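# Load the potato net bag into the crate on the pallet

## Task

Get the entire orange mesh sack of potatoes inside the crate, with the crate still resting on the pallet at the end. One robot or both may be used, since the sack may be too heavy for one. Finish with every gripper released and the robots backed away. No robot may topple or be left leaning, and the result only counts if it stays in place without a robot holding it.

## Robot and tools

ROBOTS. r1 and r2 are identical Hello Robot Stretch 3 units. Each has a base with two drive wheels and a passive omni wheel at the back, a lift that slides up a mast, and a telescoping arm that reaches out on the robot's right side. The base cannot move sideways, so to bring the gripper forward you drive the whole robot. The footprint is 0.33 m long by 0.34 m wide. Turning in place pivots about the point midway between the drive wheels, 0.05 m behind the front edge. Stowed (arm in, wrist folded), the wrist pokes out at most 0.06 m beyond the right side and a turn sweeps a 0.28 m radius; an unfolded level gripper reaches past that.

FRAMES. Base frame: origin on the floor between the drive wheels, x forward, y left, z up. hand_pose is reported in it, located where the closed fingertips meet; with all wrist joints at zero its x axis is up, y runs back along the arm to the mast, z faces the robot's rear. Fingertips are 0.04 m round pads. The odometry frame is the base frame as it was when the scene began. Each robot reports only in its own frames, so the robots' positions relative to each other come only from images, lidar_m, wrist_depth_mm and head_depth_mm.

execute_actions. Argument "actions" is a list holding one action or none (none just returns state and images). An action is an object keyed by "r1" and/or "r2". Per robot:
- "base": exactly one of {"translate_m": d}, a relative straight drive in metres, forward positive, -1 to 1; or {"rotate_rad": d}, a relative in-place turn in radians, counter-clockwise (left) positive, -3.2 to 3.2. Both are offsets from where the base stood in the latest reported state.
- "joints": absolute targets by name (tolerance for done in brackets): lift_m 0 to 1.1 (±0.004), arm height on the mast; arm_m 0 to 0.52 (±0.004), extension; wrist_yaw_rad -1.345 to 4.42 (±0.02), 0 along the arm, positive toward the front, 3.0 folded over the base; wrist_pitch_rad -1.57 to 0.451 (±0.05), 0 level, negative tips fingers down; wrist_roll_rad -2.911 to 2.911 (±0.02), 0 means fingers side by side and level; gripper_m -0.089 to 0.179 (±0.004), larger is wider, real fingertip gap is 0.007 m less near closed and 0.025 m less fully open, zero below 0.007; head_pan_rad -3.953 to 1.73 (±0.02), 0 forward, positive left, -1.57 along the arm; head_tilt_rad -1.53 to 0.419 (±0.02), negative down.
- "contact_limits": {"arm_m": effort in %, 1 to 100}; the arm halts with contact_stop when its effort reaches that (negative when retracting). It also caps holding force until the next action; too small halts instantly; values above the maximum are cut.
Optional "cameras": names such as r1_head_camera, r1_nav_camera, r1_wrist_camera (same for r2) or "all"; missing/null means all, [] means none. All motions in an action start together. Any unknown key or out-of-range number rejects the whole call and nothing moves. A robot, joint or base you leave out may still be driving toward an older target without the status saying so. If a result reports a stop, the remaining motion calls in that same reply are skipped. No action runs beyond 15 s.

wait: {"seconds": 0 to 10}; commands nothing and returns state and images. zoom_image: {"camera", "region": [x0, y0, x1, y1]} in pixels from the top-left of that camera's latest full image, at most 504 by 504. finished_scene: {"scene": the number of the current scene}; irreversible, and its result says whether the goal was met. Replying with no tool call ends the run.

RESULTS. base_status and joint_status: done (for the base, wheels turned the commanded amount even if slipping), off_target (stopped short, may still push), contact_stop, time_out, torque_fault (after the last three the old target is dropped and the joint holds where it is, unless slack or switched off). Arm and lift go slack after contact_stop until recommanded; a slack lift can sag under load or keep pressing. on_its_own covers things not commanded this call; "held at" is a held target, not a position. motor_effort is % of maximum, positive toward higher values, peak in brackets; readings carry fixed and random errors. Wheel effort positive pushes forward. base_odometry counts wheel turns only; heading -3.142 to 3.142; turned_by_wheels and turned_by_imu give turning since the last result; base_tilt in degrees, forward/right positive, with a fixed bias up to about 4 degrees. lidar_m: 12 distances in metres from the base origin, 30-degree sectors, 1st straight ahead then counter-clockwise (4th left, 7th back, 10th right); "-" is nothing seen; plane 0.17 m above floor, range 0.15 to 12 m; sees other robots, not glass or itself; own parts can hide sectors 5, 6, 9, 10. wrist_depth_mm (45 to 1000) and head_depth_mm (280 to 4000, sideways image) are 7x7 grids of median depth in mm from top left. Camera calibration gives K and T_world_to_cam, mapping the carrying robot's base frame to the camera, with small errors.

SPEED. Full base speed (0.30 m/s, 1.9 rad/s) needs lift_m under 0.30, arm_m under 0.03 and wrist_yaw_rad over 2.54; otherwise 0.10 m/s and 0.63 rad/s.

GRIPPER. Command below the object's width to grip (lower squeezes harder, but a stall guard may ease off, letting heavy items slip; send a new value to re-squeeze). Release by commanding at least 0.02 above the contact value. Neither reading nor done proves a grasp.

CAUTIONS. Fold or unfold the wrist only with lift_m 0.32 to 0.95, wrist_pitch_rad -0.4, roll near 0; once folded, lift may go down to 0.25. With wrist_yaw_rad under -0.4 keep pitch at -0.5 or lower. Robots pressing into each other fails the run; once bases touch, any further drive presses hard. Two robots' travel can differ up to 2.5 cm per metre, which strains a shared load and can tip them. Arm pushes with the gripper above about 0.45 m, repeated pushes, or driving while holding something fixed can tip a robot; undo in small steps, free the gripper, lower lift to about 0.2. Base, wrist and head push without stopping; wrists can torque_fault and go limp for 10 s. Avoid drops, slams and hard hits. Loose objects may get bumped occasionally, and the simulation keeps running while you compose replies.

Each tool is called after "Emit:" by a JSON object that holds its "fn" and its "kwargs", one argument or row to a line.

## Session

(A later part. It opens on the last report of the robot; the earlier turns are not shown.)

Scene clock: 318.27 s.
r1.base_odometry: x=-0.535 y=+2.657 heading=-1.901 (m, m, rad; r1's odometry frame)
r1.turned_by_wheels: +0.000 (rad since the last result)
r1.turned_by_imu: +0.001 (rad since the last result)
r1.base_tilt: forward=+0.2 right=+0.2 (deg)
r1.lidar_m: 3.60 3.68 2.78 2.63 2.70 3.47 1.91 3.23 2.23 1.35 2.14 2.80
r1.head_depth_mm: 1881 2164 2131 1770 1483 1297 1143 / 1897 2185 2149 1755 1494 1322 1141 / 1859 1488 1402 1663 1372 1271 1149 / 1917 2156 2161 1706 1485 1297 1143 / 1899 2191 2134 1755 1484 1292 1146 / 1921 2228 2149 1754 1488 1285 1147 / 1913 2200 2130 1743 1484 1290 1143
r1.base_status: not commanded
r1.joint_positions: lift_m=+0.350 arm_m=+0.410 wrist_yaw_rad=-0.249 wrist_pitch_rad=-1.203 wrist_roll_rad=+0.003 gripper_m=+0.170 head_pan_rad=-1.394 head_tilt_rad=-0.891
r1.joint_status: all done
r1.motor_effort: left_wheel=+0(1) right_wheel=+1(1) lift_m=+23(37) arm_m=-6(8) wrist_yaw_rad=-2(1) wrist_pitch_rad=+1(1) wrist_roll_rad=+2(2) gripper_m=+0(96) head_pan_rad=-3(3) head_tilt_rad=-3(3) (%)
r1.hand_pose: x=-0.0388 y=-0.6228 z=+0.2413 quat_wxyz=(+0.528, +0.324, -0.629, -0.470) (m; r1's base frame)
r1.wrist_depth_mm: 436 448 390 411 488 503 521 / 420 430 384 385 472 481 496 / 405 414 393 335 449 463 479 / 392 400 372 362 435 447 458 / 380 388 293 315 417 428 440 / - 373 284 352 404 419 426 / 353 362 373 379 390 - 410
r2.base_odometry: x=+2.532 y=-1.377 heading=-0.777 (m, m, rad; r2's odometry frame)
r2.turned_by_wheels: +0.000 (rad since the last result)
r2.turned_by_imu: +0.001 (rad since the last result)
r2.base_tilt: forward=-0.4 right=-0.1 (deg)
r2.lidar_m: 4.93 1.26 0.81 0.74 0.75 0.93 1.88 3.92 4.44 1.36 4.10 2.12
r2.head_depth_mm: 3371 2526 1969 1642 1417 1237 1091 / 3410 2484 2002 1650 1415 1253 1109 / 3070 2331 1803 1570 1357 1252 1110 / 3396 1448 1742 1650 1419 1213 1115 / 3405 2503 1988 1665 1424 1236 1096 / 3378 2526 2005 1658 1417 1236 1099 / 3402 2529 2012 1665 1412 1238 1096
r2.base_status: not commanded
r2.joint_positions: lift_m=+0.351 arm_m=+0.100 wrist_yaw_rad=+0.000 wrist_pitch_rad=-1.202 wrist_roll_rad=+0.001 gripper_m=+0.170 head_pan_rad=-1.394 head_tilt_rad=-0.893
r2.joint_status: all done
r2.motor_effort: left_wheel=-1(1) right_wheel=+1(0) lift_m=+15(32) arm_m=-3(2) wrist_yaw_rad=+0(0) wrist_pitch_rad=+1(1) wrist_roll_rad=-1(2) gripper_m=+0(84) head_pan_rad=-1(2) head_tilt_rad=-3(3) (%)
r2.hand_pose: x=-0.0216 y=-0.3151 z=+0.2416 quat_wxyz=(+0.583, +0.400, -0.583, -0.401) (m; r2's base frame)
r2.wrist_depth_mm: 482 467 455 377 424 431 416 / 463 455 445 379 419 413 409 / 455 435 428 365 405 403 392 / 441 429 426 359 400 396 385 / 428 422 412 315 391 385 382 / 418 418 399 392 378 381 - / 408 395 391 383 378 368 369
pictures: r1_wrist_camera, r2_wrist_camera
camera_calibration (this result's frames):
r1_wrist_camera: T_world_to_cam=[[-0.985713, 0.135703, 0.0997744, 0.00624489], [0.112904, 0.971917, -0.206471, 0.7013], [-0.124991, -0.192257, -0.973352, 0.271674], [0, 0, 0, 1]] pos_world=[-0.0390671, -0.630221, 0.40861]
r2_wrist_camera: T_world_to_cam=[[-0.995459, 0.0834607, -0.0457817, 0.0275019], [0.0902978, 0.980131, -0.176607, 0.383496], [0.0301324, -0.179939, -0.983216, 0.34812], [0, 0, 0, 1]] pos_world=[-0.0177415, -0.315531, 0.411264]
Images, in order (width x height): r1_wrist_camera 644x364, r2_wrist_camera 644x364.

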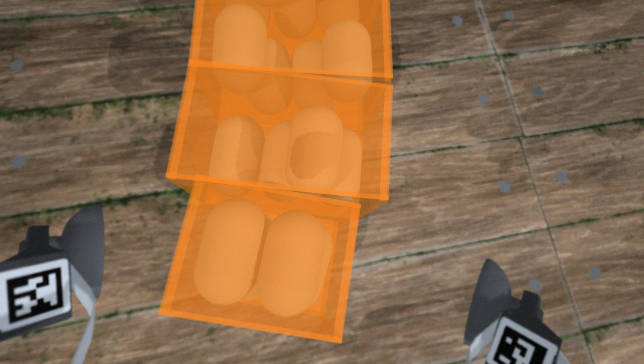

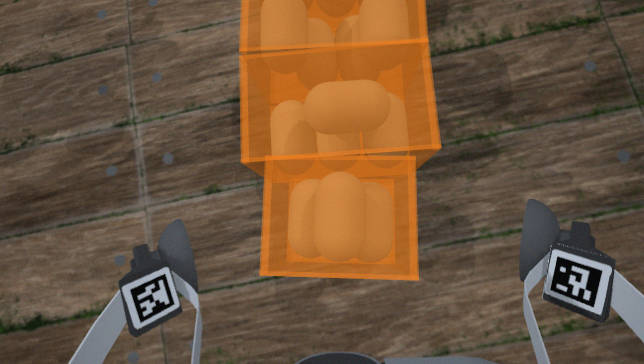

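Emit:
{"fn": "execute_actions", "kwargs": {
  "actions": [
    {"r1":{"base":{"translate_m":0.03}},"r2":{"base":{"translate_m":0.01},"joints":{"arm_m":0.135}}}
  ],
  "cameras": []
}}

Emit:
{"fn": "execute_actions", "kwargs": {
  "actions": [
    {"r1":{"joints":{"lift_m":0.2}},"r2":{"joints":{"lift_m":0.2}}}
  ],
  "cameras": []
}}

Emit:
{"fn": "execute_actions", "kwargs": {
  "actions": [
    {"r1":{"joints":{"gripper_m":0.04}},"r2":{"joints":{"gripper_m":0.04}}}
  ],
  "cameras": []
}}

Emit:
{"fn": "execute_actions", "kwargs": {
  "actions": [
    {"r1":{"joints":{"lift_m":0.34,"arm_m":0.43}},"r2":{"joints":{"lift_m":0.34,"arm_m":0.155}}}
  ],
  "cameras": ["r1_wrist_camera","r2_wrist_camera","r1_head_camera"]
}}

Scene clock: 325.13 s.
r1.base_odometry: x=-0.544 y=+2.628 heading=-1.901 (m, m, rad; r1's odometry frame)
r1.turned_by_wheels: +0.000 (rad since the last result)
r1.turned_by_imu: +0.001 (rad since the last result)
r1.base_tilt: forward=+0.4 right=+0.4 (deg)
r1.lidar_m: 3.57 3.65 2.78 2.63 2.69 3.51 1.94 3.21 2.23 1.35 2.14 2.79
r1.head_depth_mm: 1904 2195 2144 1772 1493 1295 1143 / 1864 2181 2143 1737 1489 1320 1143 / 1901 1490 1702 1667 1356 1277 1146 / 1895 2181 2132 1721 1471 1293 1144 / 1919 2180 2127 1757 1495 1290 1139 / 1901 2186 2127 1755 1492 1292 1141 / 1915 2187 2138 1751 1484 1289 1135
r1.base_status: done
r1.joint_positions: lift_m=+0.350 arm_m=+0.410 wrist_yaw_rad=-0.249 wrist_pitch_rad=-1.203 wrist_roll_rad=+0.003 gripper_m=+0.170 head_pan_rad=-1.394 head_tilt_rad=-0.891
r1.joint_status: not commanded
r1.motor_effort: left_wheel=-1(4) right_wheel=+1(5) lift_m=+23(22) arm_m=-5(5) wrist_yaw_rad=-1(1) wrist_pitch_rad=+1(1) wrist_roll_rad=+2(2) gripper_m=+0(0) head_pan_rad=-2(3) head_tilt_rad=-3(3) (%)
r1.hand_pose: x=-0.0388 y=-0.6228 z=+0.2413 quat_wxyz=(+0.528, +0.324, -0.629, -0.470) (m; r1's base frame)
r1.wrist_depth_mm: 436 447 455 414 493 504 521 / 421 433 439 390 464 481 499 / 405 417 422 341 449 465 475 / 394 402 403 361 430 445 460 / 379 388 389 297 415 429 438 / - 374 379 293 406 416 424 / 355 361 372 380 388 - 410
r2.base_odometry: x=+2.539 y=-1.384 heading=-0.777 (m, m, rad; r2's odometry frame)
r2.turned_by_wheels: +0.000 (rad since the last result)
r2.turned_by_imu: +0.001 (rad since the last result)
r2.base_tilt: forward=-0.2 right=+0.0 (deg)
r2.lidar_m: 4.91 1.26 0.81 0.74 0.75 0.93 1.88 3.92 4.45 1.36 4.07 2.11
r2.head_depth_mm: 3382 2489 1990 1645 1409 1233 1094 / 3376 2508 1983 1654 1412 1256 1109 / 3217 2266 1176 1580 1347 - 1134 / 3406 2329 1786 1648 1416 1213 1117 / 3350 2513 2000 1653 1419 1236 1094 / 3413 2522 2015 1653 1417 1235 1099 / 3367 2540 2009 1656 1411 1242 1103
r2.base_status: done
r2.joint_positions: lift_m=+0.351 arm_m=+0.135 wrist_yaw_rad=+0.000 wrist_pitch_rad=-1.202 wrist_roll_rad=+0.001 gripper_m=+0.170 head_pan_rad=-1.394 head_tilt_rad=-0.893
r2.joint_status: all done
r2.motor_effort: left_wheel=-1(6) right_wheel=+0(3) lift_m=+16(15) arm_m=+4(7) wrist_yaw_rad=+0(0) wrist_pitch_rad=+1(1) wrist_roll_rad=-1(1) gripper_m=+0(0) head_pan_rad=-2(1) head_tilt_rad=-2(3) (%)
r2.hand_pose: x=-0.0216 y=-0.3495 z=+0.2416 quat_wxyz=(+0.583, +0.400, -0.583, -0.401) (m; r2's base frame)
r2.wrist_depth_mm: 478 461 453 389 386 426 420 / 463 450 438 368 379 422 404 / 452 437 440 362 406 408 391 / 440 428 420 360 399 393 386 / 429 419 406 343 386 384 381 / 422 414 403 384 390 377 - / 413 397 392 385 376 367 362
pictures: none
No camera images: the call's "cameras" was empty. Leave "cameras" out to get every camera's image.

Scene clock: 327.33 s.
r1.base_odometry: x=-0.544 y=+2.628 heading=-1.901 (m, m, rad; r1's odometry frame)
r1.turned_by_wheels: +0.000 (rad since the last result)
r1.turned_by_imu: +0.000 (rad since the last result)
r1.base_tilt: forward=+0.1 right=+0.3 (deg)
r1.lidar_m: 3.55 3.62 2.78 2.62 2.69 3.51 1.94 3.20 2.22 1.35 2.14 2.79
r1.head_depth_mm: 1895 2174 2128 1768 1495 1300 1141 / 1881 2127 2150 1706 1487 1292 1145 / 1906 2091 1587 1669 1451 1289 1148 / 1901 2178 2135 1719 1483 1293 1142 / 1906 2181 2132 1741 1481 1289 1143 / 1918 2206 2151 1750 1476 1290 1136 / 1908 2189 2135 1757 1475 1281 1143
r1.base_status: not commanded
r1.joint_positions: lift_m=+0.201 arm_m=+0.410 wrist_yaw_rad=-0.252 wrist_pitch_rad=-1.199 wrist_roll_rad=+0.003 gripper_m=+0.170 head_pan_rad=-1.394 head_tilt_rad=-0.891
r1.joint_status: all done
r1.motor_effort: left_wheel=-3(4) right_wheel=+5(5) lift_m=+18(23) arm_m=-4(6) wrist_yaw_rad=+1(1) wrist_pitch_rad=+0(1) wrist_roll_rad=+2(2) gripper_m=-5(5) head_pan_rad=-3(2) head_tilt_rad=-3(3) (%)
r1.hand_pose: x=-0.0392 y=-0.6236 z=+0.0918 quat_wxyz=(+0.528, +0.322, -0.630, -0.470) (m; r1's base frame)
r1.wrist_depth_mm: 275 283 286 245 182 320 331 / 265 272 219 219 175 305 315 / 256 262 215 216 220 293 302 / 247 252 145 156 271 281 289 / - 244 139 147 262 271 278 / - 235 134 141 253 262 268 / 223 228 229 141 244 - 258
r2.base_odometry: x=+2.539 y=-1.384 heading=-0.777 (m, m, rad; r2's odometry frame)
r2.turned_by_wheels: +0.000 (rad since the last result)
r2.turned_by_imu: +0.000 (rad since the last result)
r2.base_tilt: forward=-0.3 right=-0.1 (deg)
r2.lidar_m: 4.92 1.26 0.82 0.74 0.75 0.93 1.88 3.95 4.44 1.37 4.07 2.11
r2.head_depth_mm: 3407 2483 1987 1649 1404 1225 1098 / 3363 2514 2002 1648 1407 1239 1114 / 3196 2424 1694 1537 1349 1211 1112 / 3459 2521 1791 1651 1409 1238 1111 / 3359 2530 2006 1650 1419 1237 1099 / 3361 2504 1994 1667 1418 1240 1102 / 3374 2531 1999 1660 1420 1237 1098
r2.base_status: not commanded
r2.joint_positions: lift_m=+0.201 arm_m=+0.135 wrist_yaw_rad=+0.000 wrist_pitch_rad=-1.202 wrist_roll_rad=+0.001 gripper_m=+0.170 head_pan_rad=-1.394 head_tilt_rad=-0.893
r2.joint_status: all done
r2.motor_effort: left_wheel=-1(1) right_wheel=+1(1) lift_m=+14(15) arm_m=+4(4) wrist_yaw_rad=+0(0) wrist_pitch_rad=+1(1) wrist_roll_rad=-1(1) gripper_m=-2(1) head_pan_rad=-2(1) head_tilt_rad=-3(3) (%)
r2.hand_pose: x=-0.0216 y=-0.3495 z=+0.0916 quat_wxyz=(+0.583, +0.400, -0.583, -0.400) (m; r2's base frame)
r2.wrist_depth_mm: 307 296 292 166 167 273 268 / 298 291 284 166 170 266 260 / 290 284 276 211 209 258 253 / 280 274 269 218 255 252 248 / 273 270 261 163 193 248 242 / 267 264 257 158 188 240 - / 264 255 250 202 237 237 231
pictures: none
No camera images: the call's "cameras" was empty. Leave "cameras" out to get every camera's image.

Scene clock: 329.57 s.
r1.base_odometry: x=-0.544 y=+2.628 heading=-1.901 (m, m, rad; r1's odometry frame)
r1.turned_by_wheels: +0.000 (rad since the last result)
r1.turned_by_imu: -0.006 (rad since the last result)
r1.base_tilt: forward=+0.1 right=+0.3 (deg)
r1.lidar_m: 3.57 3.64 2.78 2.62 2.68 3.48 1.94 3.21 2.23 1.07 2.14 2.77
r1.head_depth_mm: 1881 2191 2142 1762 1499 1293 1141 / 1864 2156 2152 1721 1496 1296 1139 / 1907 2044 1595 1662 1447 1268 1145 / 1900 2186 2154 1707 1495 1294 1138 / 1905 2200 2137 1760 1490 1304 1135 / 1900 2173 2142 1770 1489 1286 1139 / 1895 2205 2146 1766 1491 1289 1144
r1.base_status: not commanded
r1.joint_positions: lift_m=+0.201 arm_m=+0.410 wrist_yaw_rad=-0.257 wrist_pitch_rad=-1.200 wrist_roll_rad=+0.005 gripper_m=+0.043 head_pan_rad=-1.394 head_tilt_rad=-0.891
r1.joint_status: all done
r1.motor_effort: left_wheel=-4(9) right_wheel=+3(11) lift_m=+14(17) arm_m=+1(4) wrist_yaw_rad=+6(10) wrist_pitch_rad=+0(1) wrist_roll_rad=+0(3) gripper_m=-59(100) head_pan_rad=-3(3) head_tilt_rad=-3(2) (%)
r1.hand_pose: x=-0.0395 y=-0.6229 z=+0.0918 quat_wxyz=(+0.526, +0.320, -0.631, -0.472) (m; r1's base frame)
r1.wrist_depth_mm: 282 288 292 244 192 323 334 / 271 274 222 221 186 308 318 / 260 265 219 218 225 296 304 / 251 256 148 161 276 284 293 / 243 247 142 148 265 274 281 / - 236 137 142 257 265 270 / 224 231 232 142 246 - 260
r2.base_odometry: x=+2.539 y=-1.384 heading=-0.777 (m, m, rad; r2's odometry frame)
r2.turned_by_wheels: +0.000 (rad since the last result)
r2.turned_by_imu: +0.000 (rad since the last result)
r2.base_tilt: forward=-0.3 right=-0.1 (deg)
r2.lidar_m: 4.92 1.26 0.81 0.74 0.75 0.93 1.89 3.93 4.44 1.37 4.08 2.11
r2.head_depth_mm: 3388 2511 1991 1640 1408 1233 1087 / 3397 2512 2009 1655 1408 1228 1111 / 3222 2412 1712 1533 1355 1215 1113 / 3387 2502 1799 1668 1416 1226 1119 / 3340 2541 1996 1666 1421 1228 1098 / 3375 2541 2003 1668 1426 1240 1097 / 3384 2507 2002 1662 1427 1235 1103
r2.base_status: not commanded
r2.joint_positions: lift_m=+0.201 arm_m=+0.135 wrist_yaw_rad=-0.004 wrist_pitch_rad=-1.201 wrist_roll_rad=+0.001 gripper_m=+0.046 head_pan_rad=-1.394 head_tilt_rad=-0.893
r2.joint_status: gripper_m off_target (ended at +0.046, target +0.040)
r2.on_its_own: gripper_m is held at +0.044, not at your +0.040, by its stall guard, which is still easing
r2.motor_effort: left_wheel=-4(3) right_wheel=+4(4) lift_m=+14(14) arm_m=+4(4) wrist_yaw_rad=+5(5) wrist_pitch_rad=+1(1) wrist_roll_rad=-1(1) gripper_m=-28(98) head_pan_rad=-2(3) head_tilt_rad=-3(3) (%)
r2.hand_pose: x=-0.0219 y=-0.3497 z=+0.0917 quat_wxyz=(+0.582, +0.398, -0.584, -0.401) (m; r2's base frame)
r2.wrist_depth_mm: 310 301 296 214 172 276 266 / 303 297 288 165 170 268 266 / 292 288 278 213 210 260 256 / 282 276 270 221 257 255 249 / 275 269 265 165 194 249 242 / 270 264 255 160 190 243 239 / 262 255 252 200 236 237 232
pictures: none
No camera images: the call's "cameras" was empty. Leave "cameras" out to get every camera's image.

Scene clock: 331.67 s.
r1.base_odometry: x=-0.544 y=+2.628 heading=-1.901 (m, m, rad; r1's odometry frame)
r1.turned_by_wheels: +0.000 (rad since the last result)
r1.turned_by_imu: +0.000 (rad since the last result)
r1.base_tilt: forward=+0.2 right=+0.3 (deg)
r1.lidar_m: 3.57 3.65 2.78 2.63 2.69 3.50 1.94 3.24 2.23 0.58 2.15 2.78
r1.head_depth_mm: 1876 2172 2147 1769 1489 1293 1135 / 1856 2160 2138 1715 1469 1300 1139 / 1896 1500 1695 1488 1204 1277 1148 / 1906 2117 2152 1707 1484 1294 1136 / 1912 2190 2139 1759 1478 1292 1145 / 1877 2197 2145 1745 1492 1299 1142 / 1911 2210 2136 1753 1490 1289 1140
r1.base_status: not commanded
r1.joint_positions: lift_m=+0.339 arm_m=+0.430 wrist_yaw_rad=-0.248 wrist_pitch_rad=-1.203 wrist_roll_rad=+0.003 gripper_m=+0.057 head_pan_rad=-1.394 head_tilt_rad=-0.891
r1.joint_status: all done
r1.on_its_own: gripper_m is held at +0.054, not at your +0.040, by its stall guard, which is still easing
r1.motor_effort: left_wheel=-2(6) right_wheel=+3(8) lift_m=+59(62) arm_m=+1(9) wrist_yaw_rad=-2(6) wrist_pitch_rad=+1(13) wrist_roll_rad=+2(2) gripper_m=-47(59) head_pan_rad=-3(2) head_tilt_rad=-3(2) (%)
r1.hand_pose: x=-0.0387 y=-0.6424 z=+0.2300 quat_wxyz=(+0.528, +0.325, -0.628, -0.470) (m; r1's base frame)
r1.wrist_depth_mm: 422 432 257 306 465 487 508 / 405 413 420 301 451 467 480 / 391 402 269 219 434 449 463 / 379 387 175 216 417 431 445 / 366 376 158 166 404 415 424 / - 359 148 153 388 402 410 / 341 350 192 151 375 391 398
r2.base_odometry: x=+2.539 y=-1.384 heading=-0.777 (m, m, rad; r2's odometry frame)
r2.turned_by_wheels: +0.000 (rad since the last result)
r2.turned_by_imu: +0.001 (rad since the last result)
r2.base_tilt: forward=-0.3 right=+0.0 (deg)
r2.lidar_m: 4.91 1.26 0.81 0.75 0.75 0.92 1.88 3.91 0.31 0.29 4.09 2.11
r2.head_depth_mm: 3351 2485 1969 1644 1405 1234 1092 / 3314 2505 1979 1650 1416 1239 1100 / 3204 2249 1228 1551 1255 1164 1119 / 3410 2327 1792 1648 1413 1194 1105 / 3425 2513 1985 1661 1413 1241 1096 / 3318 2538 2017 1657 1416 1234 1099 / 3321 2511 2002 1656 1419 1243 1095
r2.base_status: not commanded
r2.joint_positions: lift_m=+0.339 arm_m=+0.155 wrist_yaw_rad=-0.007 wrist_pitch_rad=-1.197 wrist_roll_rad=+0.005 gripper_m=+0.059 head_pan_rad=-1.394 head_tilt_rad=-0.893
r2.joint_status: all done
r2.on_its_own: gripper_m is held at +0.057, not at your +0.040, by its stall guard, which is still easing
r2.motor_effort: left_wheel=-2(4) right_wheel=+2(5) lift_m=+51(54) arm_m=+0(6) wrist_yaw_rad=+9(8) wrist_pitch_rad=+0(13) wrist_roll_rad=-3(3) gripper_m=-39(46) head_pan_rad=-2(2) head_tilt_rad=-3(3) (%)
r2.hand_pose: x=-0.0221 y=-0.3711 z=+0.2302 quat_wxyz=(+0.581, +0.396, -0.587, -0.402) (m; r2's base frame)
r2.wrist_depth_mm: 462 454 446 294 243 410 405 / 451 441 428 251 242 404 394 / 445 435 414 251 239 391 384 / 426 417 409 240 237 387 373 / 411 413 396 177 209 381 368 / 406 399 382 166 194 370 356 / 396 385 381 162 190 357 353
pictures: r1_head_camera (sideways: a quarter turn clockwise sets it upright), r1_wrist_camera, r2_wrist_camera
camera_calibration (this result's frames):
r1_head_camera: T_world_to_cam=[[-0.0817444, 0.724279, -0.684644, 0.910408], [0.993893, 0.110329, -0.00195158, -0.00129518], [0.0741226, -0.680623, -0.728875, 0.905912], [0, 0, 0, 1]] pos_world=[0.00855937, -0.042662, 1.2836]
r1_wrist_camera: T_world_to_cam=[[-0.985869, 0.134463, 0.0999124, 0.0092575], [0.111648, 0.972051, -0.206524, 0.718044], [-0.12489, -0.192451, -0.973327, 0.256752], [0, 0, 0, 1]] pos_world=[-0.0389758, -0.649808, 0.397272]
r2_wrist_camera: T_world_to_cam=[[-0.99447, 0.0936353, -0.0475561, 0.0353688], [0.100778, 0.97825, -0.181304, 0.437022], [0.0295452, -0.185094, -0.982277, 0.32476], [0, 0, 0, 1]] pos_world=[-0.0184642, -0.370717, 0.39992]
Images, in order (width x height): r1_head_camera 896x504, r1_wrist_camera 644x364, r2_wrist_camera 644x364.

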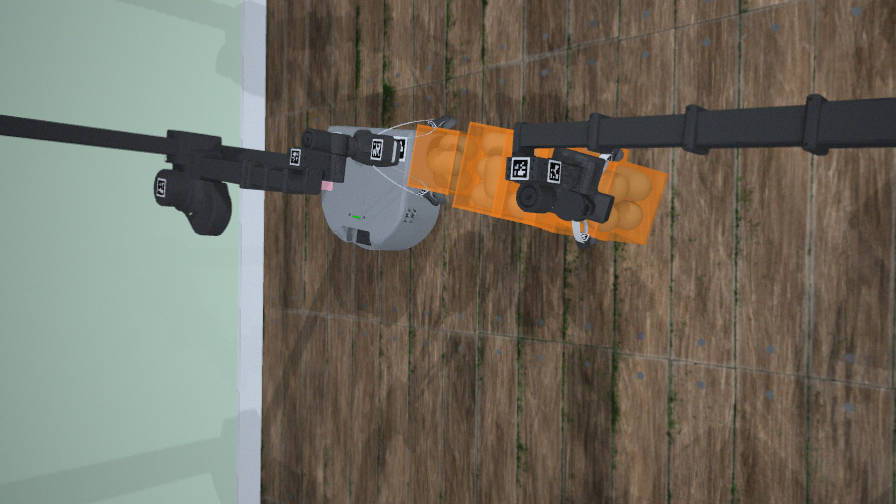

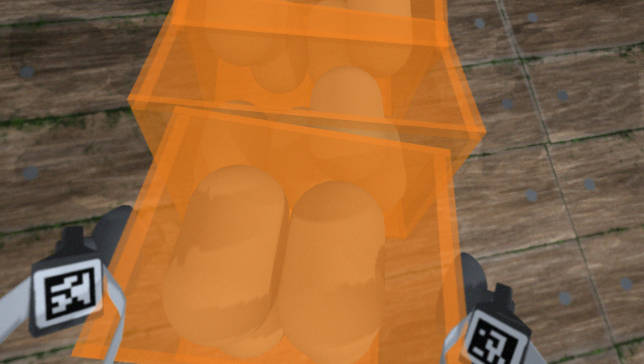

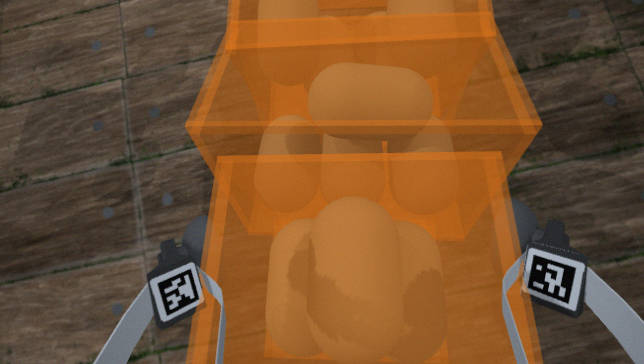

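Emit:
{"fn": "execute_actions", "kwargs": {
  "actions": [
    {"r1":{"joints":{"lift_m":0.5,"arm_m":0.45,"gripper_m":0.06}},"r2":{"joints":{"lift_m":0.5,"arm_m":0.17,"gripper_m":0.06}}}
  ],
  "cameras": []
}}

Emit:
{"fn": "execute_actions", "kwargs": {
  "actions": [
    {"r1":{"joints":{"lift_m":0.64,"gripper_m":0.055}},"r2":{"joints":{"lift_m":0.64,"gripper_m":0.055}}}
  ],
  "cameras": ["r1_wrist_camera","r2_wrist_camera","r1_head_camera"]
}}

Scene clock: 338.37 s.
r1.base_odometry: x=-0.544 y=+2.628 heading=-1.901 (m, m, rad; r1's odometry frame)
r1.turned_by_wheels: +0.000 (rad since the last result)
r1.turned_by_imu: +0.001 (rad since the last result)
r1.base_tilt: forward=+0.2 right=+0.2 (deg)
r1.lidar_m: 3.56 3.64 2.79 2.62 2.70 3.50 1.95 3.23 2.23 1.35 2.15 2.77
r1.head_depth_mm: 1904 2156 2114 1763 1490 1292 1147 / 1817 2117 2087 1716 1488 1325 1127 / 1817 1344 1778 1365 1117 1299 1141 / 1879 2183 2127 1710 1453 1292 1142 / 1903 2175 2145 1751 1481 1283 1142 / 1907 2178 2133 1736 1485 1284 1141 / 1906 2190 2144 1759 1476 1292 1137
r1.base_status: not commanded
r1.joint_positions: lift_m=+0.499 arm_m=+0.450 wrist_yaw_rad=-0.249 wrist_pitch_rad=-1.238 wrist_roll_rad=+0.003 gripper_m=+0.071 head_pan_rad=-1.394 head_tilt_rad=-0.891
r1.joint_status: gripper_m off_target (ended at +0.071, target +0.060); the others done
r1.on_its_own: gripper_m is held at +0.069, not at your +0.060, by its stall guard, which is still easing
r1.motor_effort: left_wheel=-3(3) right_wheel=+3(3) lift_m=+59(62) arm_m=+4(6) wrist_yaw_rad=-1(3) wrist_pitch_rad=+10(11) wrist_roll_rad=+1(2) gripper_m=-40(100) head_pan_rad=-3(3) head_tilt_rad=-3(3) (%)
r1.hand_pose: x=-0.0367 y=-0.6537 z=+0.3877 quat_wxyz=(+0.520, +0.335, -0.623, -0.480) (m; r1's base frame)
r1.wrist_depth_mm: 582 590 254 308 283 664 682 / 559 574 588 302 624 636 653 / 546 550 286 229 604 620 640 / 529 535 246 222 581 603 614 / 516 531 162 171 565 576 597 / - 504 149 155 548 566 576 / 486 495 151 148 531 - 563
r2.base_odometry: x=+2.539 y=-1.384 heading=-0.777 (m, m, rad; r2's odometry frame)
r2.turned_by_wheels: +0.000 (rad since the last result)
r2.turned_by_imu: +0.001 (rad since the last result)
r2.base_tilt: forward=-0.3 right=-0.1 (deg)
r2.lidar_m: 4.91 1.26 0.81 0.75 0.75 0.93 1.88 3.91 4.44 1.36 4.07 2.11
r2.head_depth_mm: 3364 2483 1981 1649 1401 1223 1086 / 3386 2504 1982 1639 1442 1226 - / 3052 2313 1639 1532 1144 1170 1125 / 3378 2511 1787 1667 1382 1189 1117 / 3375 2499 2007 1663 1422 1236 1091 / 3362 2521 1991 1650 1424 1239 1102 / 3319 2528 2006 1661 1420 1238 1099
r2.base_status: not commanded
r2.joint_positions: lift_m=+0.499 arm_m=+0.170 wrist_yaw_rad=-0.007 wrist_pitch_rad=-1.229 wrist_roll_rad=+0.006 gripper_m=+0.070 head_pan_rad=-1.394 head_tilt_rad=-0.893
r2.joint_status: gripper_m off_target (ended at +0.070, target +0.060); the others done
r2.on_its_own: gripper_m is held at +0.071, not at your +0.060, by its stall guard, which is still easing
r2.motor_effort: left_wheel=-2(3) right_wheel=+2(2) lift_m=+51(52) arm_m=+3(2) wrist_yaw_rad=+8(8) wrist_pitch_rad=+9(9) wrist_roll_rad=-3(3) gripper_m=-4(100) head_pan_rad=-3(2) head_tilt_rad=-3(3) (%)
r2.hand_pose: x=-0.0220 y=-0.3779 z=+0.3881 quat_wxyz=(+0.575, +0.405, -0.580, -0.411) (m; r2's base frame)
r2.wrist_depth_mm: 626 606 602 294 248 555 552 / 610 596 601 261 245 554 541 / 609 593 572 254 231 544 526 / 585 582 552 244 239 525 524 / 576 565 556 181 236 523 515 / 559 542 532 165 194 512 501 / 545 544 530 160 186 502 487
pictures: none
No camera images: the call's "cameras" was empty. Leave "cameras" out to get every camera's image.

Scene clock: 340.47 s.
r1.base_odometry: x=-0.544 y=+2.628 heading=-1.901 (m, m, rad; r1's odometry frame)
r1.turned_by_wheels: +0.000 (rad since the last result)
r1.turned_by_imu: +0.000 (rad since the last result)
r1.base_tilt: forward=+0.1 right=+0.3 (deg)
r1.lidar_m: 3.55 3.63 2.79 2.62 2.69 3.48 1.94 3.23 2.23 1.35 2.15 2.77
r1.head_depth_mm: 1895 2193 2131 1765 1500 1327 - / 1857 2051 2224 - 1447 1294 1144 / 1259 2138 2148 996 1435 1290 1143 / 1911 2198 2138 1724 1492 1287 1140 / 1897 2190 2133 1764 1485 1293 1137 / 1897 2189 2166 1747 1487 1288 1145 / 1908 2211 2157 1744 1486 1291 1141
r1.base_status: not commanded
r1.joint_positions: lift_m=+0.639 arm_m=+0.450 wrist_yaw_rad=-0.249 wrist_pitch_rad=-1.235 wrist_roll_rad=+0.003 gripper_m=+0.066 head_pan_rad=-1.394 head_tilt_rad=-0.891
r1.joint_status: gripper_m off_target (ended at +0.066, target +0.055); the others done
r1.on_its_own: gripper_m is held at +0.064, not at your +0.055, by its stall guard, which is still easing
r1.motor_effort: left_wheel=-2(3) right_wheel=+4(4) lift_m=+59(62) arm_m=+4(4) wrist_yaw_rad=-1(2) wrist_pitch_rad=+10(10) wrist_roll_rad=+1(2) gripper_m=-43(100) head_pan_rad=-2(2) head_tilt_rad=-3(2) (%)
r1.hand_pose: x=-0.0368 y=-0.6544 z=+0.5279 quat_wxyz=(+0.520, +0.334, -0.623, -0.479) (m; r1's base frame)
r1.wrist_depth_mm: 719 734 255 307 822 837 861 / 700 716 726 305 778 807 835 / 683 704 287 231 755 770 804 / 666 677 248 223 737 747 777 / 650 666 162 172 709 741 749 / - 634 149 155 687 711 723 / 615 621 151 148 667 699 712
r2.base_odometry: x=+2.539 y=-1.384 heading=-0.777 (m, m, rad; r2's odometry frame)
r2.turned_by_wheels: +0.000 (rad since the last result)
r2.turned_by_imu: +0.000 (rad since the last result)
r2.base_tilt: forward=-0.3 right=-0.1 (deg)
r2.lidar_m: 4.93 1.26 0.82 0.74 0.75 0.93 1.88 3.94 4.46 1.37 4.08 2.11
r2.head_depth_mm: 3373 2503 1989 1645 1421 1228 - / 3411 2505 1885 1613 - 1241 1109 / 1233 936 1694 1043 - 1191 1123 / 2946 2502 1802 1654 1411 1215 1115 / 3381 2507 1996 1658 1424 1244 1095 / 3359 2509 2014 1656 1417 1233 1100 / 3365 2526 2002 1664 1417 1237 1098
r2.base_status: not commanded
r2.joint_positions: lift_m=+0.639 arm_m=+0.170 wrist_yaw_rad=-0.007 wrist_pitch_rad=-1.228 wrist_roll_rad=+0.006 gripper_m=+0.065 head_pan_rad=-1.394 head_tilt_rad=-0.893
r2.joint_status: gripper_m off_target (ended at +0.065, target +0.055); the others done
r2.on_its_own: gripper_m is held at +0.063, not at your +0.055, by its stall guard, which is still easing
r2.motor_effort: left_wheel=-3(3) right_wheel=+2(3) lift_m=+51(54) arm_m=+3(3) wrist_yaw_rad=+8(8) wrist_pitch_rad=+9(9) wrist_roll_rad=-3(3) gripper_m=-37(99) head_pan_rad=-2(2) head_tilt_rad=-3(3) (%)
r2.hand_pose: x=-0.0220 y=-0.3782 z=+0.5281 quat_wxyz=(+0.575, +0.404, -0.581, -0.411) (m; r2's base frame)
r2.wrist_depth_mm: 784 780 755 278 247 695 689 / 768 748 725 266 248 701 672 / 764 745 729 255 232 685 657 / 734 712 699 242 238 664 652 / 709 699 688 181 238 646 635 / 680 693 682 165 193 639 613 / 701 680 658 159 186 606 605
pictures: r1_head_camera (sideways: a quarter turn clockwise sets it upright), r1_wrist_camera, r2_wrist_camera
camera_calibration (this result's frames):
r1_head_camera: T_world_to_cam=[[-0.0817445, 0.724279, -0.684644, 0.910408], [0.993893, 0.110329, -0.00195158, -0.00129519], [0.0741228, -0.680623, -0.728875, 0.905912], [0, 0, 0, 1]] pos_world=[0.00855938, -0.042662, 1.2836]
r1_wrist_camera: T_world_to_cam=[[-0.98639, 0.133423, 0.0960924, -0.0157304], [0.115153, 0.977722, -0.175498, 0.77854], [-0.117367, -0.162044, -0.979779, 0.568199], [0, 0, 0, 1]] pos_world=[-0.03848, -0.667023, 0.694853]
r2_wrist_camera: T_world_to_cam=[[-0.994422, 0.0954026, -0.0449746, 0.0495607], [0.101169, 0.983342, -0.151008, 0.483924], [0.0298189, -0.154715, -0.987509, 0.630352], [0, 0, 0, 1]] pos_world=[-0.0184703, -0.383066, 0.697783]
Images, in order (width x height): r1_head_camera 896x504, r1_wrist_camera 644x364, r2_wrist_camera 644x364.

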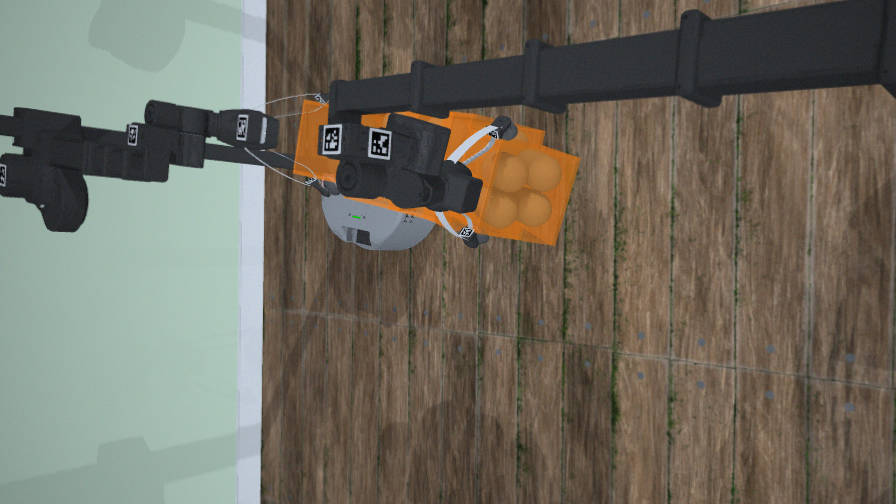

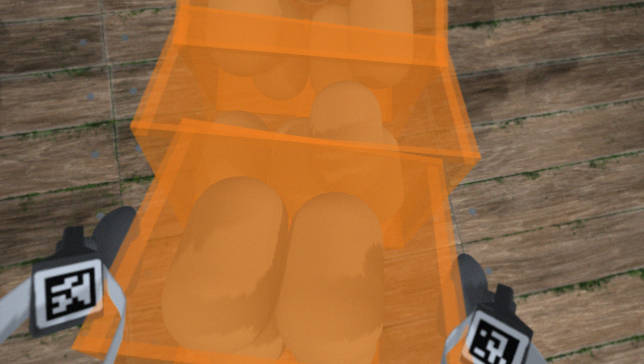

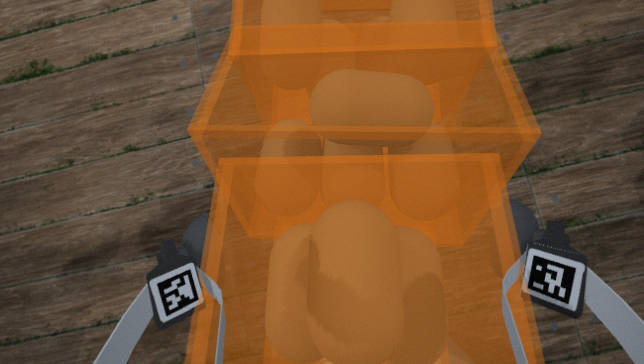

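Emit:
{"fn": "execute_actions", "kwargs": {
  "actions": [
    {"r1":{"base":{"translate_m":-0.8},"joints":{"gripper_m":0.06,"head_pan_rad":-2.9,"head_tilt_rad":-0.5}},"r2":{"base":{"translate_m":0.8},"joints":{"gripper_m":0.06,"head_pan_rad":-0.3,"head_tilt_rad":-0.5}}}
  ],
  "cameras": ["r1_nav_camera","r2_nav_camera","r2_wrist_camera"]
}}

Scene clock: 357.17 s.
r1.base_odometry: x=-0.285 y=+3.385 heading=-1.901 (m, m, rad; r1's odometry frame)
r1.turned_by_wheels: +0.000 (rad since the last result)
r1.turned_by_imu: +0.005 (rad since the last result)
r1.base_tilt: forward=+0.0 right=+0.5 (deg)
r1.lidar_m: 4.35 3.94 2.74 2.58 2.63 3.42 1.16 3.30 2.29 1.29 2.21 2.86
r1.head_depth_mm: 3788 - - 3007 1814 1605 1357 / 3741 - - 3079 1866 1572 1364 / 3748 - - 3014 1877 1550 1360 / 3836 - - 3043 1866 1522 1373 / 3885 - - 3066 2056 1571 1374 / 3927 - - 3071 2164 1691 1377 / 3924 - - 3138 2189 1698 1380
r1.base_status: done
r1.joint_positions: lift_m=+0.639 arm_m=+0.450 wrist_yaw_rad=-0.250 wrist_pitch_rad=-1.280 wrist_roll_rad=+0.007 gripper_m=+0.106 head_pan_rad=-2.893 head_tilt_rad=-0.507
r1.joint_status: gripper_m off_target (ended at +0.106, target +0.060); the others done
r1.on_its_own: gripper_m is held at +0.105, not at your +0.060, by its stall guard, which is still easing
r1.motor_effort: left_wheel=-1(7) right_wheel=+1(3) lift_m=+59(59) arm_m=+3(3) wrist_yaw_rad=+0(1) wrist_pitch_rad=+22(22) wrist_roll_rad=+0(2) gripper_m=-18(100) head_pan_rad=-3(45) head_tilt_rad=+2(19) (%)
r1.hand_pose: x=-0.0341 y=-0.6435 z=+0.5254 quat_wxyz=(+0.508, +0.347, -0.617, -0.491) (m; r1's base frame)
r1.wrist_depth_mm: 709 731 256 309 279 797 825 / 692 705 272 307 280 779 801 / 679 685 702 252 742 750 784 / 663 678 267 224 728 740 759 / 644 661 173 184 705 720 745 / - 636 153 161 692 709 723 / 612 623 142 146 674 695 701
r2.base_odometry: x=+3.109 y=-1.945 heading=-0.777 (m, m, rad; r2's odometry frame)
r2.turned_by_wheels: +0.000 (rad since the last result)
r2.turned_by_imu: +0.005 (rad since the last result)
r2.base_tilt: forward=-0.2 right=-0.2 (deg)
r2.lidar_m: 4.13 1.46 0.95 0.87 0.87 1.07 2.18 4.73 4.28 1.31 1.59 1.45
r2.head_depth_mm: - - - 2196 1717 1496 1239 / - - - 2181 1759 1517 1247 / - - - 2394 1869 1530 1252 / 3963 - - 2560 1948 1529 1262 / 3776 - - 2698 1972 1544 1263 / 3638 3946 - 2763 1979 1554 1268 / 3508 3676 3873 2733 1993 1566 1277
r2.base_status: done
r2.joint_positions: lift_m=+0.639 arm_m=+0.170 wrist_yaw_rad=-0.006 wrist_pitch_rad=-1.264 wrist_roll_rad=+0.006 gripper_m=+0.103 head_pan_rad=-0.307 head_tilt_rad=-0.507
r2.joint_status: gripper_m off_target (ended at +0.103, target +0.060); the others done
r2.on_its_own: gripper_m is held at +0.102, not at your +0.060, by its stall guard, which is still easing
r2.motor_effort: left_wheel=-3(4) right_wheel=+1(6) lift_m=+51(51) arm_m=+2(3) wrist_yaw_rad=+7(8) wrist_pitch_rad=+19(19) wrist_roll_rad=-3(3) gripper_m=-21(98) head_pan_rad=+3(37) head_tilt_rad=+3(23) (%)
r2.hand_pose: x=-0.0220 y=-0.3692 z=+0.5261 quat_wxyz=(+0.568, +0.415, -0.573, -0.421) (m; r2's base frame)
r2.wrist_depth_mm: 743 757 730 270 256 682 669 / 744 728 708 271 254 690 660 / 730 735 716 224 222 657 648 / 735 704 697 251 246 662 647 / 706 693 682 224 240 650 621 / 693 708 664 167 198 644 629 / 686 675 667 154 179 633 619
pictures: r1_nav_camera (sideways: a quarter turn counterclockwise sets it upright), r2_nav_camera (sideways: a quarter turn counterclockwise sets it upright), r2_wrist_camera
camera_calibration (this result's frames):
r1_nav_camera: T_world_to_cam=[[-0.545632, -0.0837644, 0.833828, -1.04063], [-0.240946, 0.96866, -0.0603586, 0.130657], [-0.80264, -0.233841, -0.548715, 0.668765], [0, 0, 0, 1]] pos_world=[0.000456507, -0.0573456, 1.24256]
r2_nav_camera: T_world_to_cam=[[0.415036, -0.160015, 0.895623, -1.11617], [-0.332772, -0.9429, -0.0142536, 0.0686841], [0.846763, -0.292122, -0.444586, 0.536424], [0, 0, 0, 1]] pos_world=[0.0318819, 0.0428599, 1.23913]
r2_wrist_camera: T_world_to_cam=[[-0.994441, 0.0966516, -0.041783, 0.047472], [0.100903, 0.988137, -0.115775, 0.458033], [0.0300975, -0.119347, -0.992396, 0.64531], [0, 0, 0, 1]] pos_world=[-0.0184312, -0.380172, 0.695416]
Images, in order (width x height): r1_nav_camera 672x504, r2_nav_camera 672x504, r2_wrist_camera 644x364.

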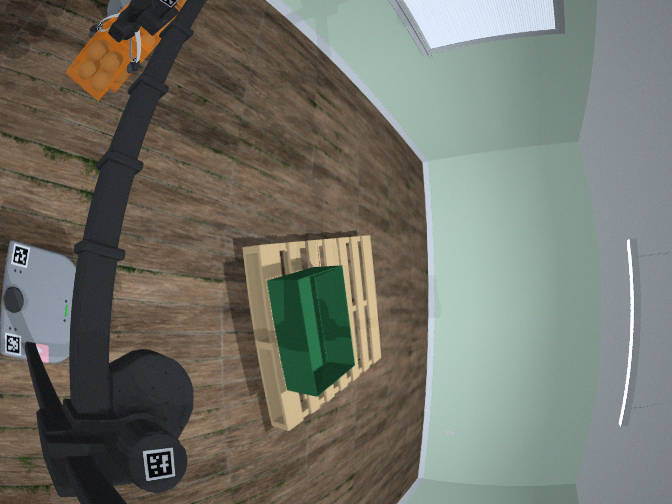

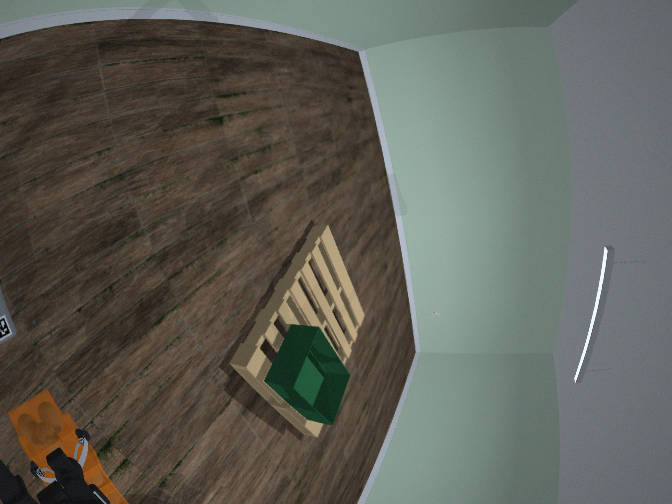

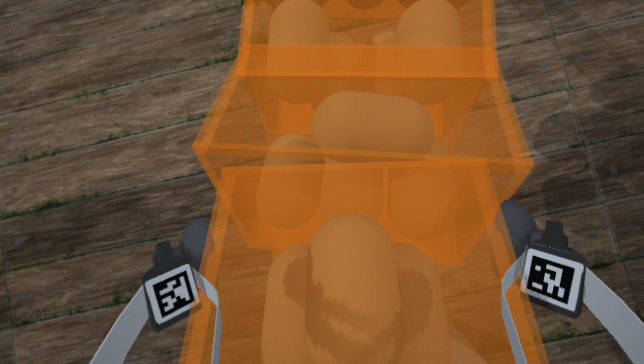

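Emit:
{"fn": "execute_actions", "kwargs": {
  "actions": [
    {"r1":{"base":{"translate_m":0.5},"joints":{"gripper_m":0.055}},"r2":{"base":{"translate_m":-0.5},"joints":{"gripper_m":0.055}}}
  ],
  "cameras": []
}}

Emit:
{"fn": "execute_actions", "kwargs": {
  "actions": [
    {"r1":{"base":{"rotate_rad":-0.15}},"r2":{"base":{"rotate_rad":-0.15}}}
  ],
  "cameras": []
}}

Emit:
{"fn": "execute_actions", "kwargs": {
  "actions": [
    {"r1":{"base":{"translate_m":0.255}},"r2":{"base":{"translate_m":0.171}}}
  ],
  "cameras": []
}}

Emit:
{"fn": "execute_actions", "kwargs": {
  "actions": [
    {"r1":{"base":{"rotate_rad":-0.3},"joints":{"gripper_m":0.06}},"r2":{"base":{"rotate_rad":-0.3},"joints":{"gripper_m":0.06}}}
  ],
  "cameras": ["r1_wrist_camera","r2_wrist_camera"]
}}

Scene clock: 403.43 s.
r1.base_odometry: x=-0.447 y=+2.912 heading=-1.902 (m, m, rad; r1's odometry frame)
r1.turned_by_wheels: +0.000 (rad since the last result)
r1.turned_by_imu: -0.001 (rad since the last result)
r1.base_tilt: forward=+0.0 right=+0.4 (deg)
r1.lidar_m: 3.85 3.94 2.76 2.62 2.67 3.47 1.65 3.28 2.26 1.33 2.16 2.80
r1.head_depth_mm: - - - 2991 2067 1655 1367 / - - - 2450 2003 1671 1350 / - - - 2408 1995 1673 1369 / - - - 2959 1996 1673 1365 / - - - 2945 2170 1677 1372 / - - - 3042 2184 1676 1368 / - - - 3096 2195 1706 1383
r1.base_status: done
r1.joint_positions: lift_m=+0.639 arm_m=+0.450 wrist_yaw_rad=-0.250 wrist_pitch_rad=-1.242 wrist_roll_rad=+0.007 gripper_m=+0.086 head_pan_rad=-2.893 head_tilt_rad=-0.507
r1.joint_status: gripper_m off_target (ended at +0.086, target +0.055)
r1.on_its_own: gripper_m is held at +0.084, not at your +0.055, by its stall guard, which is still easing
r1.motor_effort: left_wheel=-1(4) right_wheel=+1(6) lift_m=+59(60) arm_m=+3(4) wrist_yaw_rad=+0(0) wrist_pitch_rad=+12(22) wrist_roll_rad=+0(0) gripper_m=-33(100) head_pan_rad=-3(3) head_tilt_rad=+2(2) (%)
r1.hand_pose: x=-0.0364 y=-0.6527 z=+0.5274 quat_wxyz=(+0.517, +0.335, -0.623, -0.481) (m; r1's base frame)
r1.wrist_depth_mm: 732 737 259 314 800 807 862 / 695 728 306 309 776 811 811 / 683 693 707 244 759 772 799 / 661 681 264 225 740 758 771 / 646 661 169 180 715 723 742 / - 635 152 158 690 715 732 / 608 630 144 147 670 - 708
r2.base_odometry: x=+2.753 y=-1.594 heading=-0.777 (m, m, rad; r2's odometry frame)
r2.turned_by_wheels: +0.000 (rad since the last result)
r2.turned_by_imu: +0.001 (rad since the last result)
r2.base_tilt: forward=-0.3 right=-0.1 (deg)
r2.lidar_m: 4.62 1.34 0.87 0.79 0.80 0.98 2.00 4.23 4.38 1.34 4.04 1.86
r2.head_depth_mm: - - - 2495 1915 1504 1233 / - - - 2279 1932 1512 1244 / - - - 2223 1925 1513 1253 / - - - 2452 1961 1526 1254 / - - - 2590 1958 1539 1266 / - - - 2755 1973 1558 1267 / 3826 - - 2809 1992 1557 1270
r2.base_status: done
r2.joint_positions: lift_m=+0.639 arm_m=+0.170 wrist_yaw_rad=-0.006 wrist_pitch_rad=-1.231 wrist_roll_rad=+0.006 gripper_m=+0.086 head_pan_rad=-0.307 head_tilt_rad=-0.507
r2.joint_status: gripper_m off_target (ended at +0.086, target +0.055)
r2.on_its_own: gripper_m is held at +0.085, not at your +0.055, by its stall guard, which is still easing
r2.motor_effort: left_wheel=-2(8) right_wheel=+1(2) lift_m=+51(51) arm_m=+3(2) wrist_yaw_rad=+8(7) wrist_pitch_rad=+9(19) wrist_roll_rad=-3(3) gripper_m=-28(98) head_pan_rad=+2(4) head_tilt_rad=+3(3) (%)
r2.hand_pose: x=-0.0220 y=-0.3776 z=+0.5280 quat_wxyz=(+0.575, +0.405, -0.580, -0.411) (m; r2's base frame)
r2.wrist_depth_mm: 786 746 754 276 258 709 693 / 766 754 716 271 255 689 666 / 749 751 700 229 228 684 652 / 715 709 712 249 244 657 644 / 712 693 693 187 243 651 638 / 718 694 663 166 197 631 613 / 686 664 666 157 182 620 622
pictures: none
No camera images: the call's "cameras" was empty. Leave "cameras" out to get every camera's image.

Scene clock: 404.73 s.
r1.base_odometry: x=-0.447 y=+2.912 heading=-2.050 (m, m, rad; r1's odometry frame)
r1.turned_by_wheels: -0.149 (rad since the last result)
r1.turned_by_imu: -0.143 (rad since the last result)
r1.base_tilt: forward=+0.1 right=+0.4 (deg)
r1.lidar_m: 3.86 3.86 2.92 2.62 2.62 3.11 1.67 1.65 2.41 1.33 2.13 2.52
r1.head_depth_mm: - - - 3006 2123 1660 1360 / - - - 3003 2130 1663 1364 / - - - 2453 2060 1663 1362 / - - - 2408 1995 1683 1366 / - - - 2769 1979 1671 1369 / - - - 2915 2137 1680 1380 / - - - 3042 2200 1688 1382
r1.base_status: rotate_rad off_target (by the wheels' count: -0.1488 of -0.1500)
r1.joint_positions: lift_m=+0.639 arm_m=+0.450 wrist_yaw_rad=-0.196 wrist_pitch_rad=-1.248 wrist_roll_rad=-0.077 gripper_m=+0.093 head_pan_rad=-2.893 head_tilt_rad=-0.507
r1.joint_status: not commanded
r1.on_its_own: gripper_m is held at +0.091, not at your +0.055, by its stall guard, which is still easing; left_wheel is at rest, and its effort (+22) is outside its rest range (-18 to +18); right_wheel is at rest, and its effort (-25) is outside its rest range (-18 to +18); wrist_yaw_rad is at rest, and its effort (-55) is outside its rest range (-12 to +12)
r1.motor_effort: left_wheel=+22(22) right_wheel=-25(27) lift_m=+59(59) arm_m=+4(4) wrist_yaw_rad=-55(57) wrist_pitch_rad=+13(15) wrist_roll_rad=+40(41) gripper_m=-35(38) head_pan_rad=-3(3) head_tilt_rad=+2(2) (%)
r1.hand_pose: x=-0.0330 y=-0.6519 z=+0.5271 quat_wxyz=(+0.554, +0.373, -0.590, -0.454) (m; r1's base frame)
r1.wrist_depth_mm: 709 246 303 270 809 834 878 / 688 262 303 749 782 802 843 / 669 685 278 231 756 783 820 / 644 668 257 235 737 761 787 / 643 646 168 175 713 736 769 / - 630 152 157 696 728 734 / 607 618 147 159 679 709 720
r2.base_odometry: x=+2.753 y=-1.594 heading=-0.927 (m, m, rad; r2's odometry frame)
r2.turned_by_wheels: -0.149 (rad since the last result)
r2.turned_by_imu: -0.149 (rad since the last result)
r2.base_tilt: forward=-0.3 right=+0.0 (deg)
r2.lidar_m: 2.09 1.69 0.94 0.79 0.79 0.90 1.50 4.19 4.76 1.34 4.00 1.85
r2.head_depth_mm: 3916 - - 2601 1892 1509 1241 / - - - 2540 1925 1521 1247 / - - - 2363 1935 1511 1250 / - - - 2259 1949 1531 1258 / - - - 2447 1982 1542 1268 / - - - 2614 1981 1548 1266 / - - - 2705 1988 1552 1276
r2.base_status: rotate_rad off_target (by the wheels' count: -0.1492 of -0.1500)
r2.joint_positions: lift_m=+0.639 arm_m=+0.170 wrist_yaw_rad=+0.035 wrist_pitch_rad=-1.232 wrist_roll_rad=-0.065 gripper_m=+0.093 head_pan_rad=-0.307 head_tilt_rad=-0.507
r2.joint_status: not commanded
r2.on_its_own: gripper_m is held at +0.091, not at your +0.055, by its stall guard, which is still easing; wrist_yaw_rad is at rest, and its effort (-42) is outside its rest range (-12 to +12)
r2.motor_effort: left_wheel=+15(15) right_wheel=-15(16) lift_m=+50(50) arm_m=+2(3) wrist_yaw_rad=-42(40) wrist_pitch_rad=+10(10) wrist_roll_rad=+23(23) gripper_m=-28(32) head_pan_rad=+4(3) head_tilt_rad=+3(3) (%)
r2.hand_pose: x=-0.0194 y=-0.3773 z=+0.5280 quat_wxyz=(+0.603, +0.431, -0.550, -0.385) (m; r2's base frame)
r2.wrist_depth_mm: 777 752 316 261 712 706 700 / 739 730 263 257 704 682 677 / 719 736 710 229 690 683 663 / 724 719 268 258 651 668 653 / 699 685 672 183 665 654 656 / 707 667 653 168 204 642 632 / 669 669 659 161 193 637 628
pictures: none
No camera images: the call's "cameras" was empty. Leave "cameras" out to get every camera's image.

Scene clock: 409.57 s.
r1.base_odometry: x=-0.565 y=+2.686 heading=-2.050 (m, m, rad; r1's odometry frame)
r1.turned_by_wheels: +0.000 (rad since the last result)
r1.turned_by_imu: +0.003 (rad since the last result)
r1.base_tilt: forward=+0.1 right=+0.3 (deg)
r1.lidar_m: 3.61 3.62 3.02 2.66 2.68 3.19 1.90 1.92 1.37 1.39 2.07 2.46
r1.head_depth_mm: - - - 3002 2146 1660 1351 / - - - 3036 2155 1668 1364 / - - - 2547 2188 1674 1369 / - - - 2604 2169 1689 1374 / - - - 2616 2159 1679 1373 / - - - 3092 2174 1691 1390 / - - - 3114 2205 1697 1379
r1.base_status: done
r1.joint_positions: lift_m=+0.640 arm_m=+0.450 wrist_yaw_rad=-0.189 wrist_pitch_rad=-1.203 wrist_roll_rad=+0.011 gripper_m=+0.101 head_pan_rad=-2.894 head_tilt_rad=-0.504
r1.joint_status: not commanded
r1.on_its_own: wrist_yaw_rad is held at -0.186, not at your -0.250, by its stall guard, which is not easing now; gripper_m is held at +0.101, not at your +0.055, by its stall guard, which is not easing now
r1.motor_effort: left_wheel=+0(28) right_wheel=+0(22) lift_m=+42(58) arm_m=-2(3) wrist_yaw_rad=+3(56) wrist_pitch_rad=+1(15) wrist_roll_rad=-2(40) gripper_m=+0(35) head_pan_rad=-3(3) head_tilt_rad=+1(2) (%)
r1.hand_pose: x=-0.0347 y=-0.6634 z=+0.5306 quat_wxyz=(+0.539, +0.341, -0.621, -0.456) (m; r1's base frame)
r1.wrist_depth_mm: 756 777 794 818 813 869 894 / 718 749 761 781 821 833 863 / 707 715 728 753 768 789 820 / 681 691 703 737 748 770 786 / 652 677 686 687 710 741 768 / 633 - 664 616 681 710 725 / 615 624 633 600 664 685 700
r2.base_odometry: x=+2.855 y=-1.731 heading=-0.926 (m, m, rad; r2's odometry frame)
r2.turned_by_wheels: +0.000 (rad since the last result)
r2.turned_by_imu: +0.001 (rad since the last result)
r2.base_tilt: forward=-0.4 right=-0.2 (deg)
r2.lidar_m: 4.48 1.80 1.00 0.84 0.84 0.95 1.60 4.36 4.68 1.38 3.95 1.70
r2.head_depth_mm: 3928 - - 2613 1897 1507 1235 / - - - 2376 1921 1508 1245 / - - - 2428 1942 1523 1250 / - - - 2223 1927 1532 1252 / - - - 2580 1980 1537 1269 / - - - 2511 1992 1549 1270 / 3939 - - 2787 2008 1554 1275
r2.base_status: done
r2.joint_positions: lift_m=+0.639 arm_m=+0.170 wrist_yaw_rad=+0.049 wrist_pitch_rad=-1.207 wrist_roll_rad=+0.003 gripper_m=+0.101 head_pan_rad=-0.307 head_tilt_rad=-0.507
r2.joint_status: not commanded
r2.on_its_own: wrist_yaw_rad is held at +0.052, not at your +0.000, by its stall guard, which is not easing now; gripper_m is held at +0.101, not at your +0.055, by its stall guard, which is not easing now
r2.motor_effort: left_wheel=+0(23) right_wheel=+0(12) lift_m=+40(50) arm_m=+3(3) wrist_yaw_rad=+4(41) wrist_pitch_rad=+2(12) wrist_roll_rad=-2(24) gripper_m=+0(29) head_pan_rad=+3(4) head_tilt_rad=+3(3) (%)
r2.hand_pose: x=-0.0183 y=-0.3834 z=+0.5301 quat_wxyz=(+0.591, +0.415, -0.573, -0.388) (m; r2's base frame)
r2.wrist_depth_mm: 800 780 764 745 754 705 701 / 767 756 760 720 651 690 679 / 749 749 727 733 686 675 662 / 747 705 698 711 672 657 660 / 716 715 698 668 664 650 643 / 703 689 674 658 650 643 621 / 676 674 660 660 633 615 605
pictures: none
No camera images: the call's "cameras" was empty. Leave "cameras" out to get every camera's image.

Scene clock: 411.00 s.
r1.base_odometry: x=-0.565 y=+2.686 heading=-2.350 (m, m, rad; r1's odometry frame)
r1.turned_by_wheels: -0.300 (rad since the last result)
r1.turned_by_imu: -0.301 (rad since the last result)
r1.base_tilt: forward=+0.0 right=+0.2 (deg)
r1.lidar_m: 2.94 3.62 3.73 2.74 2.70 2.79 3.82 1.89 2.91 1.37 2.07 2.15
r1.head_depth_mm: 3886 3966 - 2993 2163 1652 1358 / - - - 3074 2160 1653 1362 / - - - 3079 2171 1676 1360 / - - - 3037 2152 1691 1365 / - - - 2621 2202 1687 1376 / - - - 2594 2188 1675 1380 / - - - 2512 2094 1700 1385
r1.base_status: done
r1.joint_positions: lift_m=+0.640 arm_m=+0.450 wrist_yaw_rad=-0.189 wrist_pitch_rad=-1.203 wrist_roll_rad=+0.011 gripper_m=+0.060 head_pan_rad=-2.894 head_tilt_rad=-0.504
r1.joint_status: all done
r1.on_its_own: wrist_yaw_rad is held at -0.186, not at your -0.250, by its stall guard, which is not easing now
r1.motor_effort: left_wheel=+0(8) right_wheel=+0(5) lift_m=+40(41) arm_m=-2(2) wrist_yaw_rad=+3(1) wrist_pitch_rad=+1(1) wrist_roll_rad=-2(2) gripper_m=+0(91) head_pan_rad=-3(3) head_tilt_rad=+1(0) (%)
r1.hand_pose: x=-0.0347 y=-0.6634 z=+0.5306 quat_wxyz=(+0.539, +0.341, -0.621, -0.456) (m; r1's base frame)
r1.wrist_depth_mm: 750 779 789 828 847 886 883 / 720 742 769 782 812 828 862 / 697 718 726 762 782 799 830 / 682 692 705 737 740 770 781 / 663 665 642 699 722 734 757 / 638 647 605 676 691 713 724 / 618 617 585 658 669 682 706
r2.base_odometry: x=+2.855 y=-1.731 heading=-1.226 (m, m, rad; r2's odometry frame)
r2.turned_by_wheels: -0.300 (rad since the last result)
r2.turned_by_imu: -0.304 (rad since the last result)
r2.base_tilt: forward=-0.3 right=+0.0 (deg)
r2.lidar_m: 1.70 4.46 1.29 0.89 0.84 0.86 1.12 2.56 4.44 1.38 3.94 2.08
r2.head_depth_mm: 3384 3685 3885 2636 1916 1504 1240 / 3554 3889 - 2665 1922 1515 1248 / 3797 - - 2644 1944 1526 1249 / - - - 2583 1948 1534 1258 / - - - 2303 1959 1545 1273 / - - - 2356 1902 1550 1271 / - - - 2553 1986 1558 1285
r2.base_status: done
r2.joint_positions: lift_m=+0.639 arm_m=+0.170 wrist_yaw_rad=+0.049 wrist_pitch_rad=-1.207 wrist_roll_rad=+0.003 gripper_m=+0.060 head_pan_rad=-0.307 head_tilt_rad=-0.507
r2.joint_status: all done
r2.on_its_own: wrist_yaw_rad is held at +0.052, not at your +0.000, by its stall guard, which is not easing now
r2.motor_effort: left_wheel=+1(5) right_wheel=-1(4) lift_m=+40(40) arm_m=+2(2) wrist_yaw_rad=+4(4) wrist_pitch_rad=+2(2) wrist_roll_rad=-2(2) gripper_m=-1(81) head_pan_rad=+3(4) head_tilt_rad=+3(2) (%)
r2.hand_pose: x=-0.0183 y=-0.3834 z=+0.5301 quat_wxyz=(+0.591, +0.415, -0.573, -0.388) (m; r2's base frame)
r2.wrist_depth_mm: 798 794 766 699 710 732 675 / 774 763 761 665 727 700 674 / 770 756 717 708 696 678 669 / 736 703 700 699 675 669 652 / 715 706 685 677 672 654 633 / 699 704 668 662 643 632 626 / 683 671 652 654 632 618 606
pictures: r1_wrist_camera, r2_wrist_camera
camera_calibration (this result's frames):
r1_wrist_camera: T_world_to_cam=[[-0.991775, 0.0835657, 0.0969518, -0.046376], [0.0620722, 0.976443, -0.206654, 0.801379], [-0.111937, -0.198936, -0.973599, 0.542131], [0, 0, 0, 1]] pos_world=[-0.0350534, -0.670776, 0.697922]
r2_wrist_camera: T_world_to_cam=[[-0.998296, 0.0361415, -0.0458219, 0.0315769], [0.0435231, 0.984138, -0.171986, 0.49936], [0.0388792, -0.173687, -0.984033, 0.622398], [0, 0, 0, 1]] pos_world=[-0.0144089, -0.384477, 0.69979]
Images, in order (width x height): r1_wrist_camera 644x364, r2_wrist_camera 644x364.

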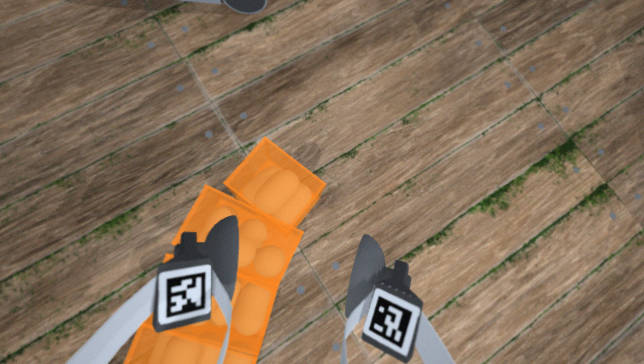

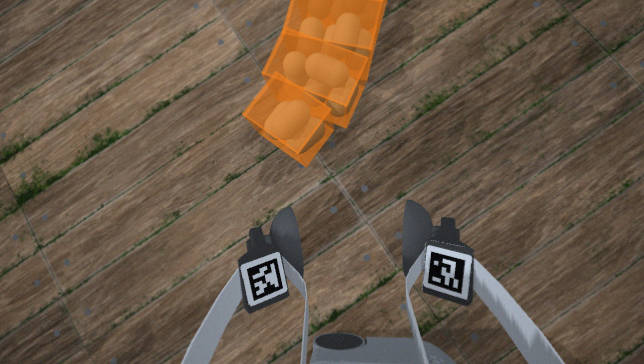

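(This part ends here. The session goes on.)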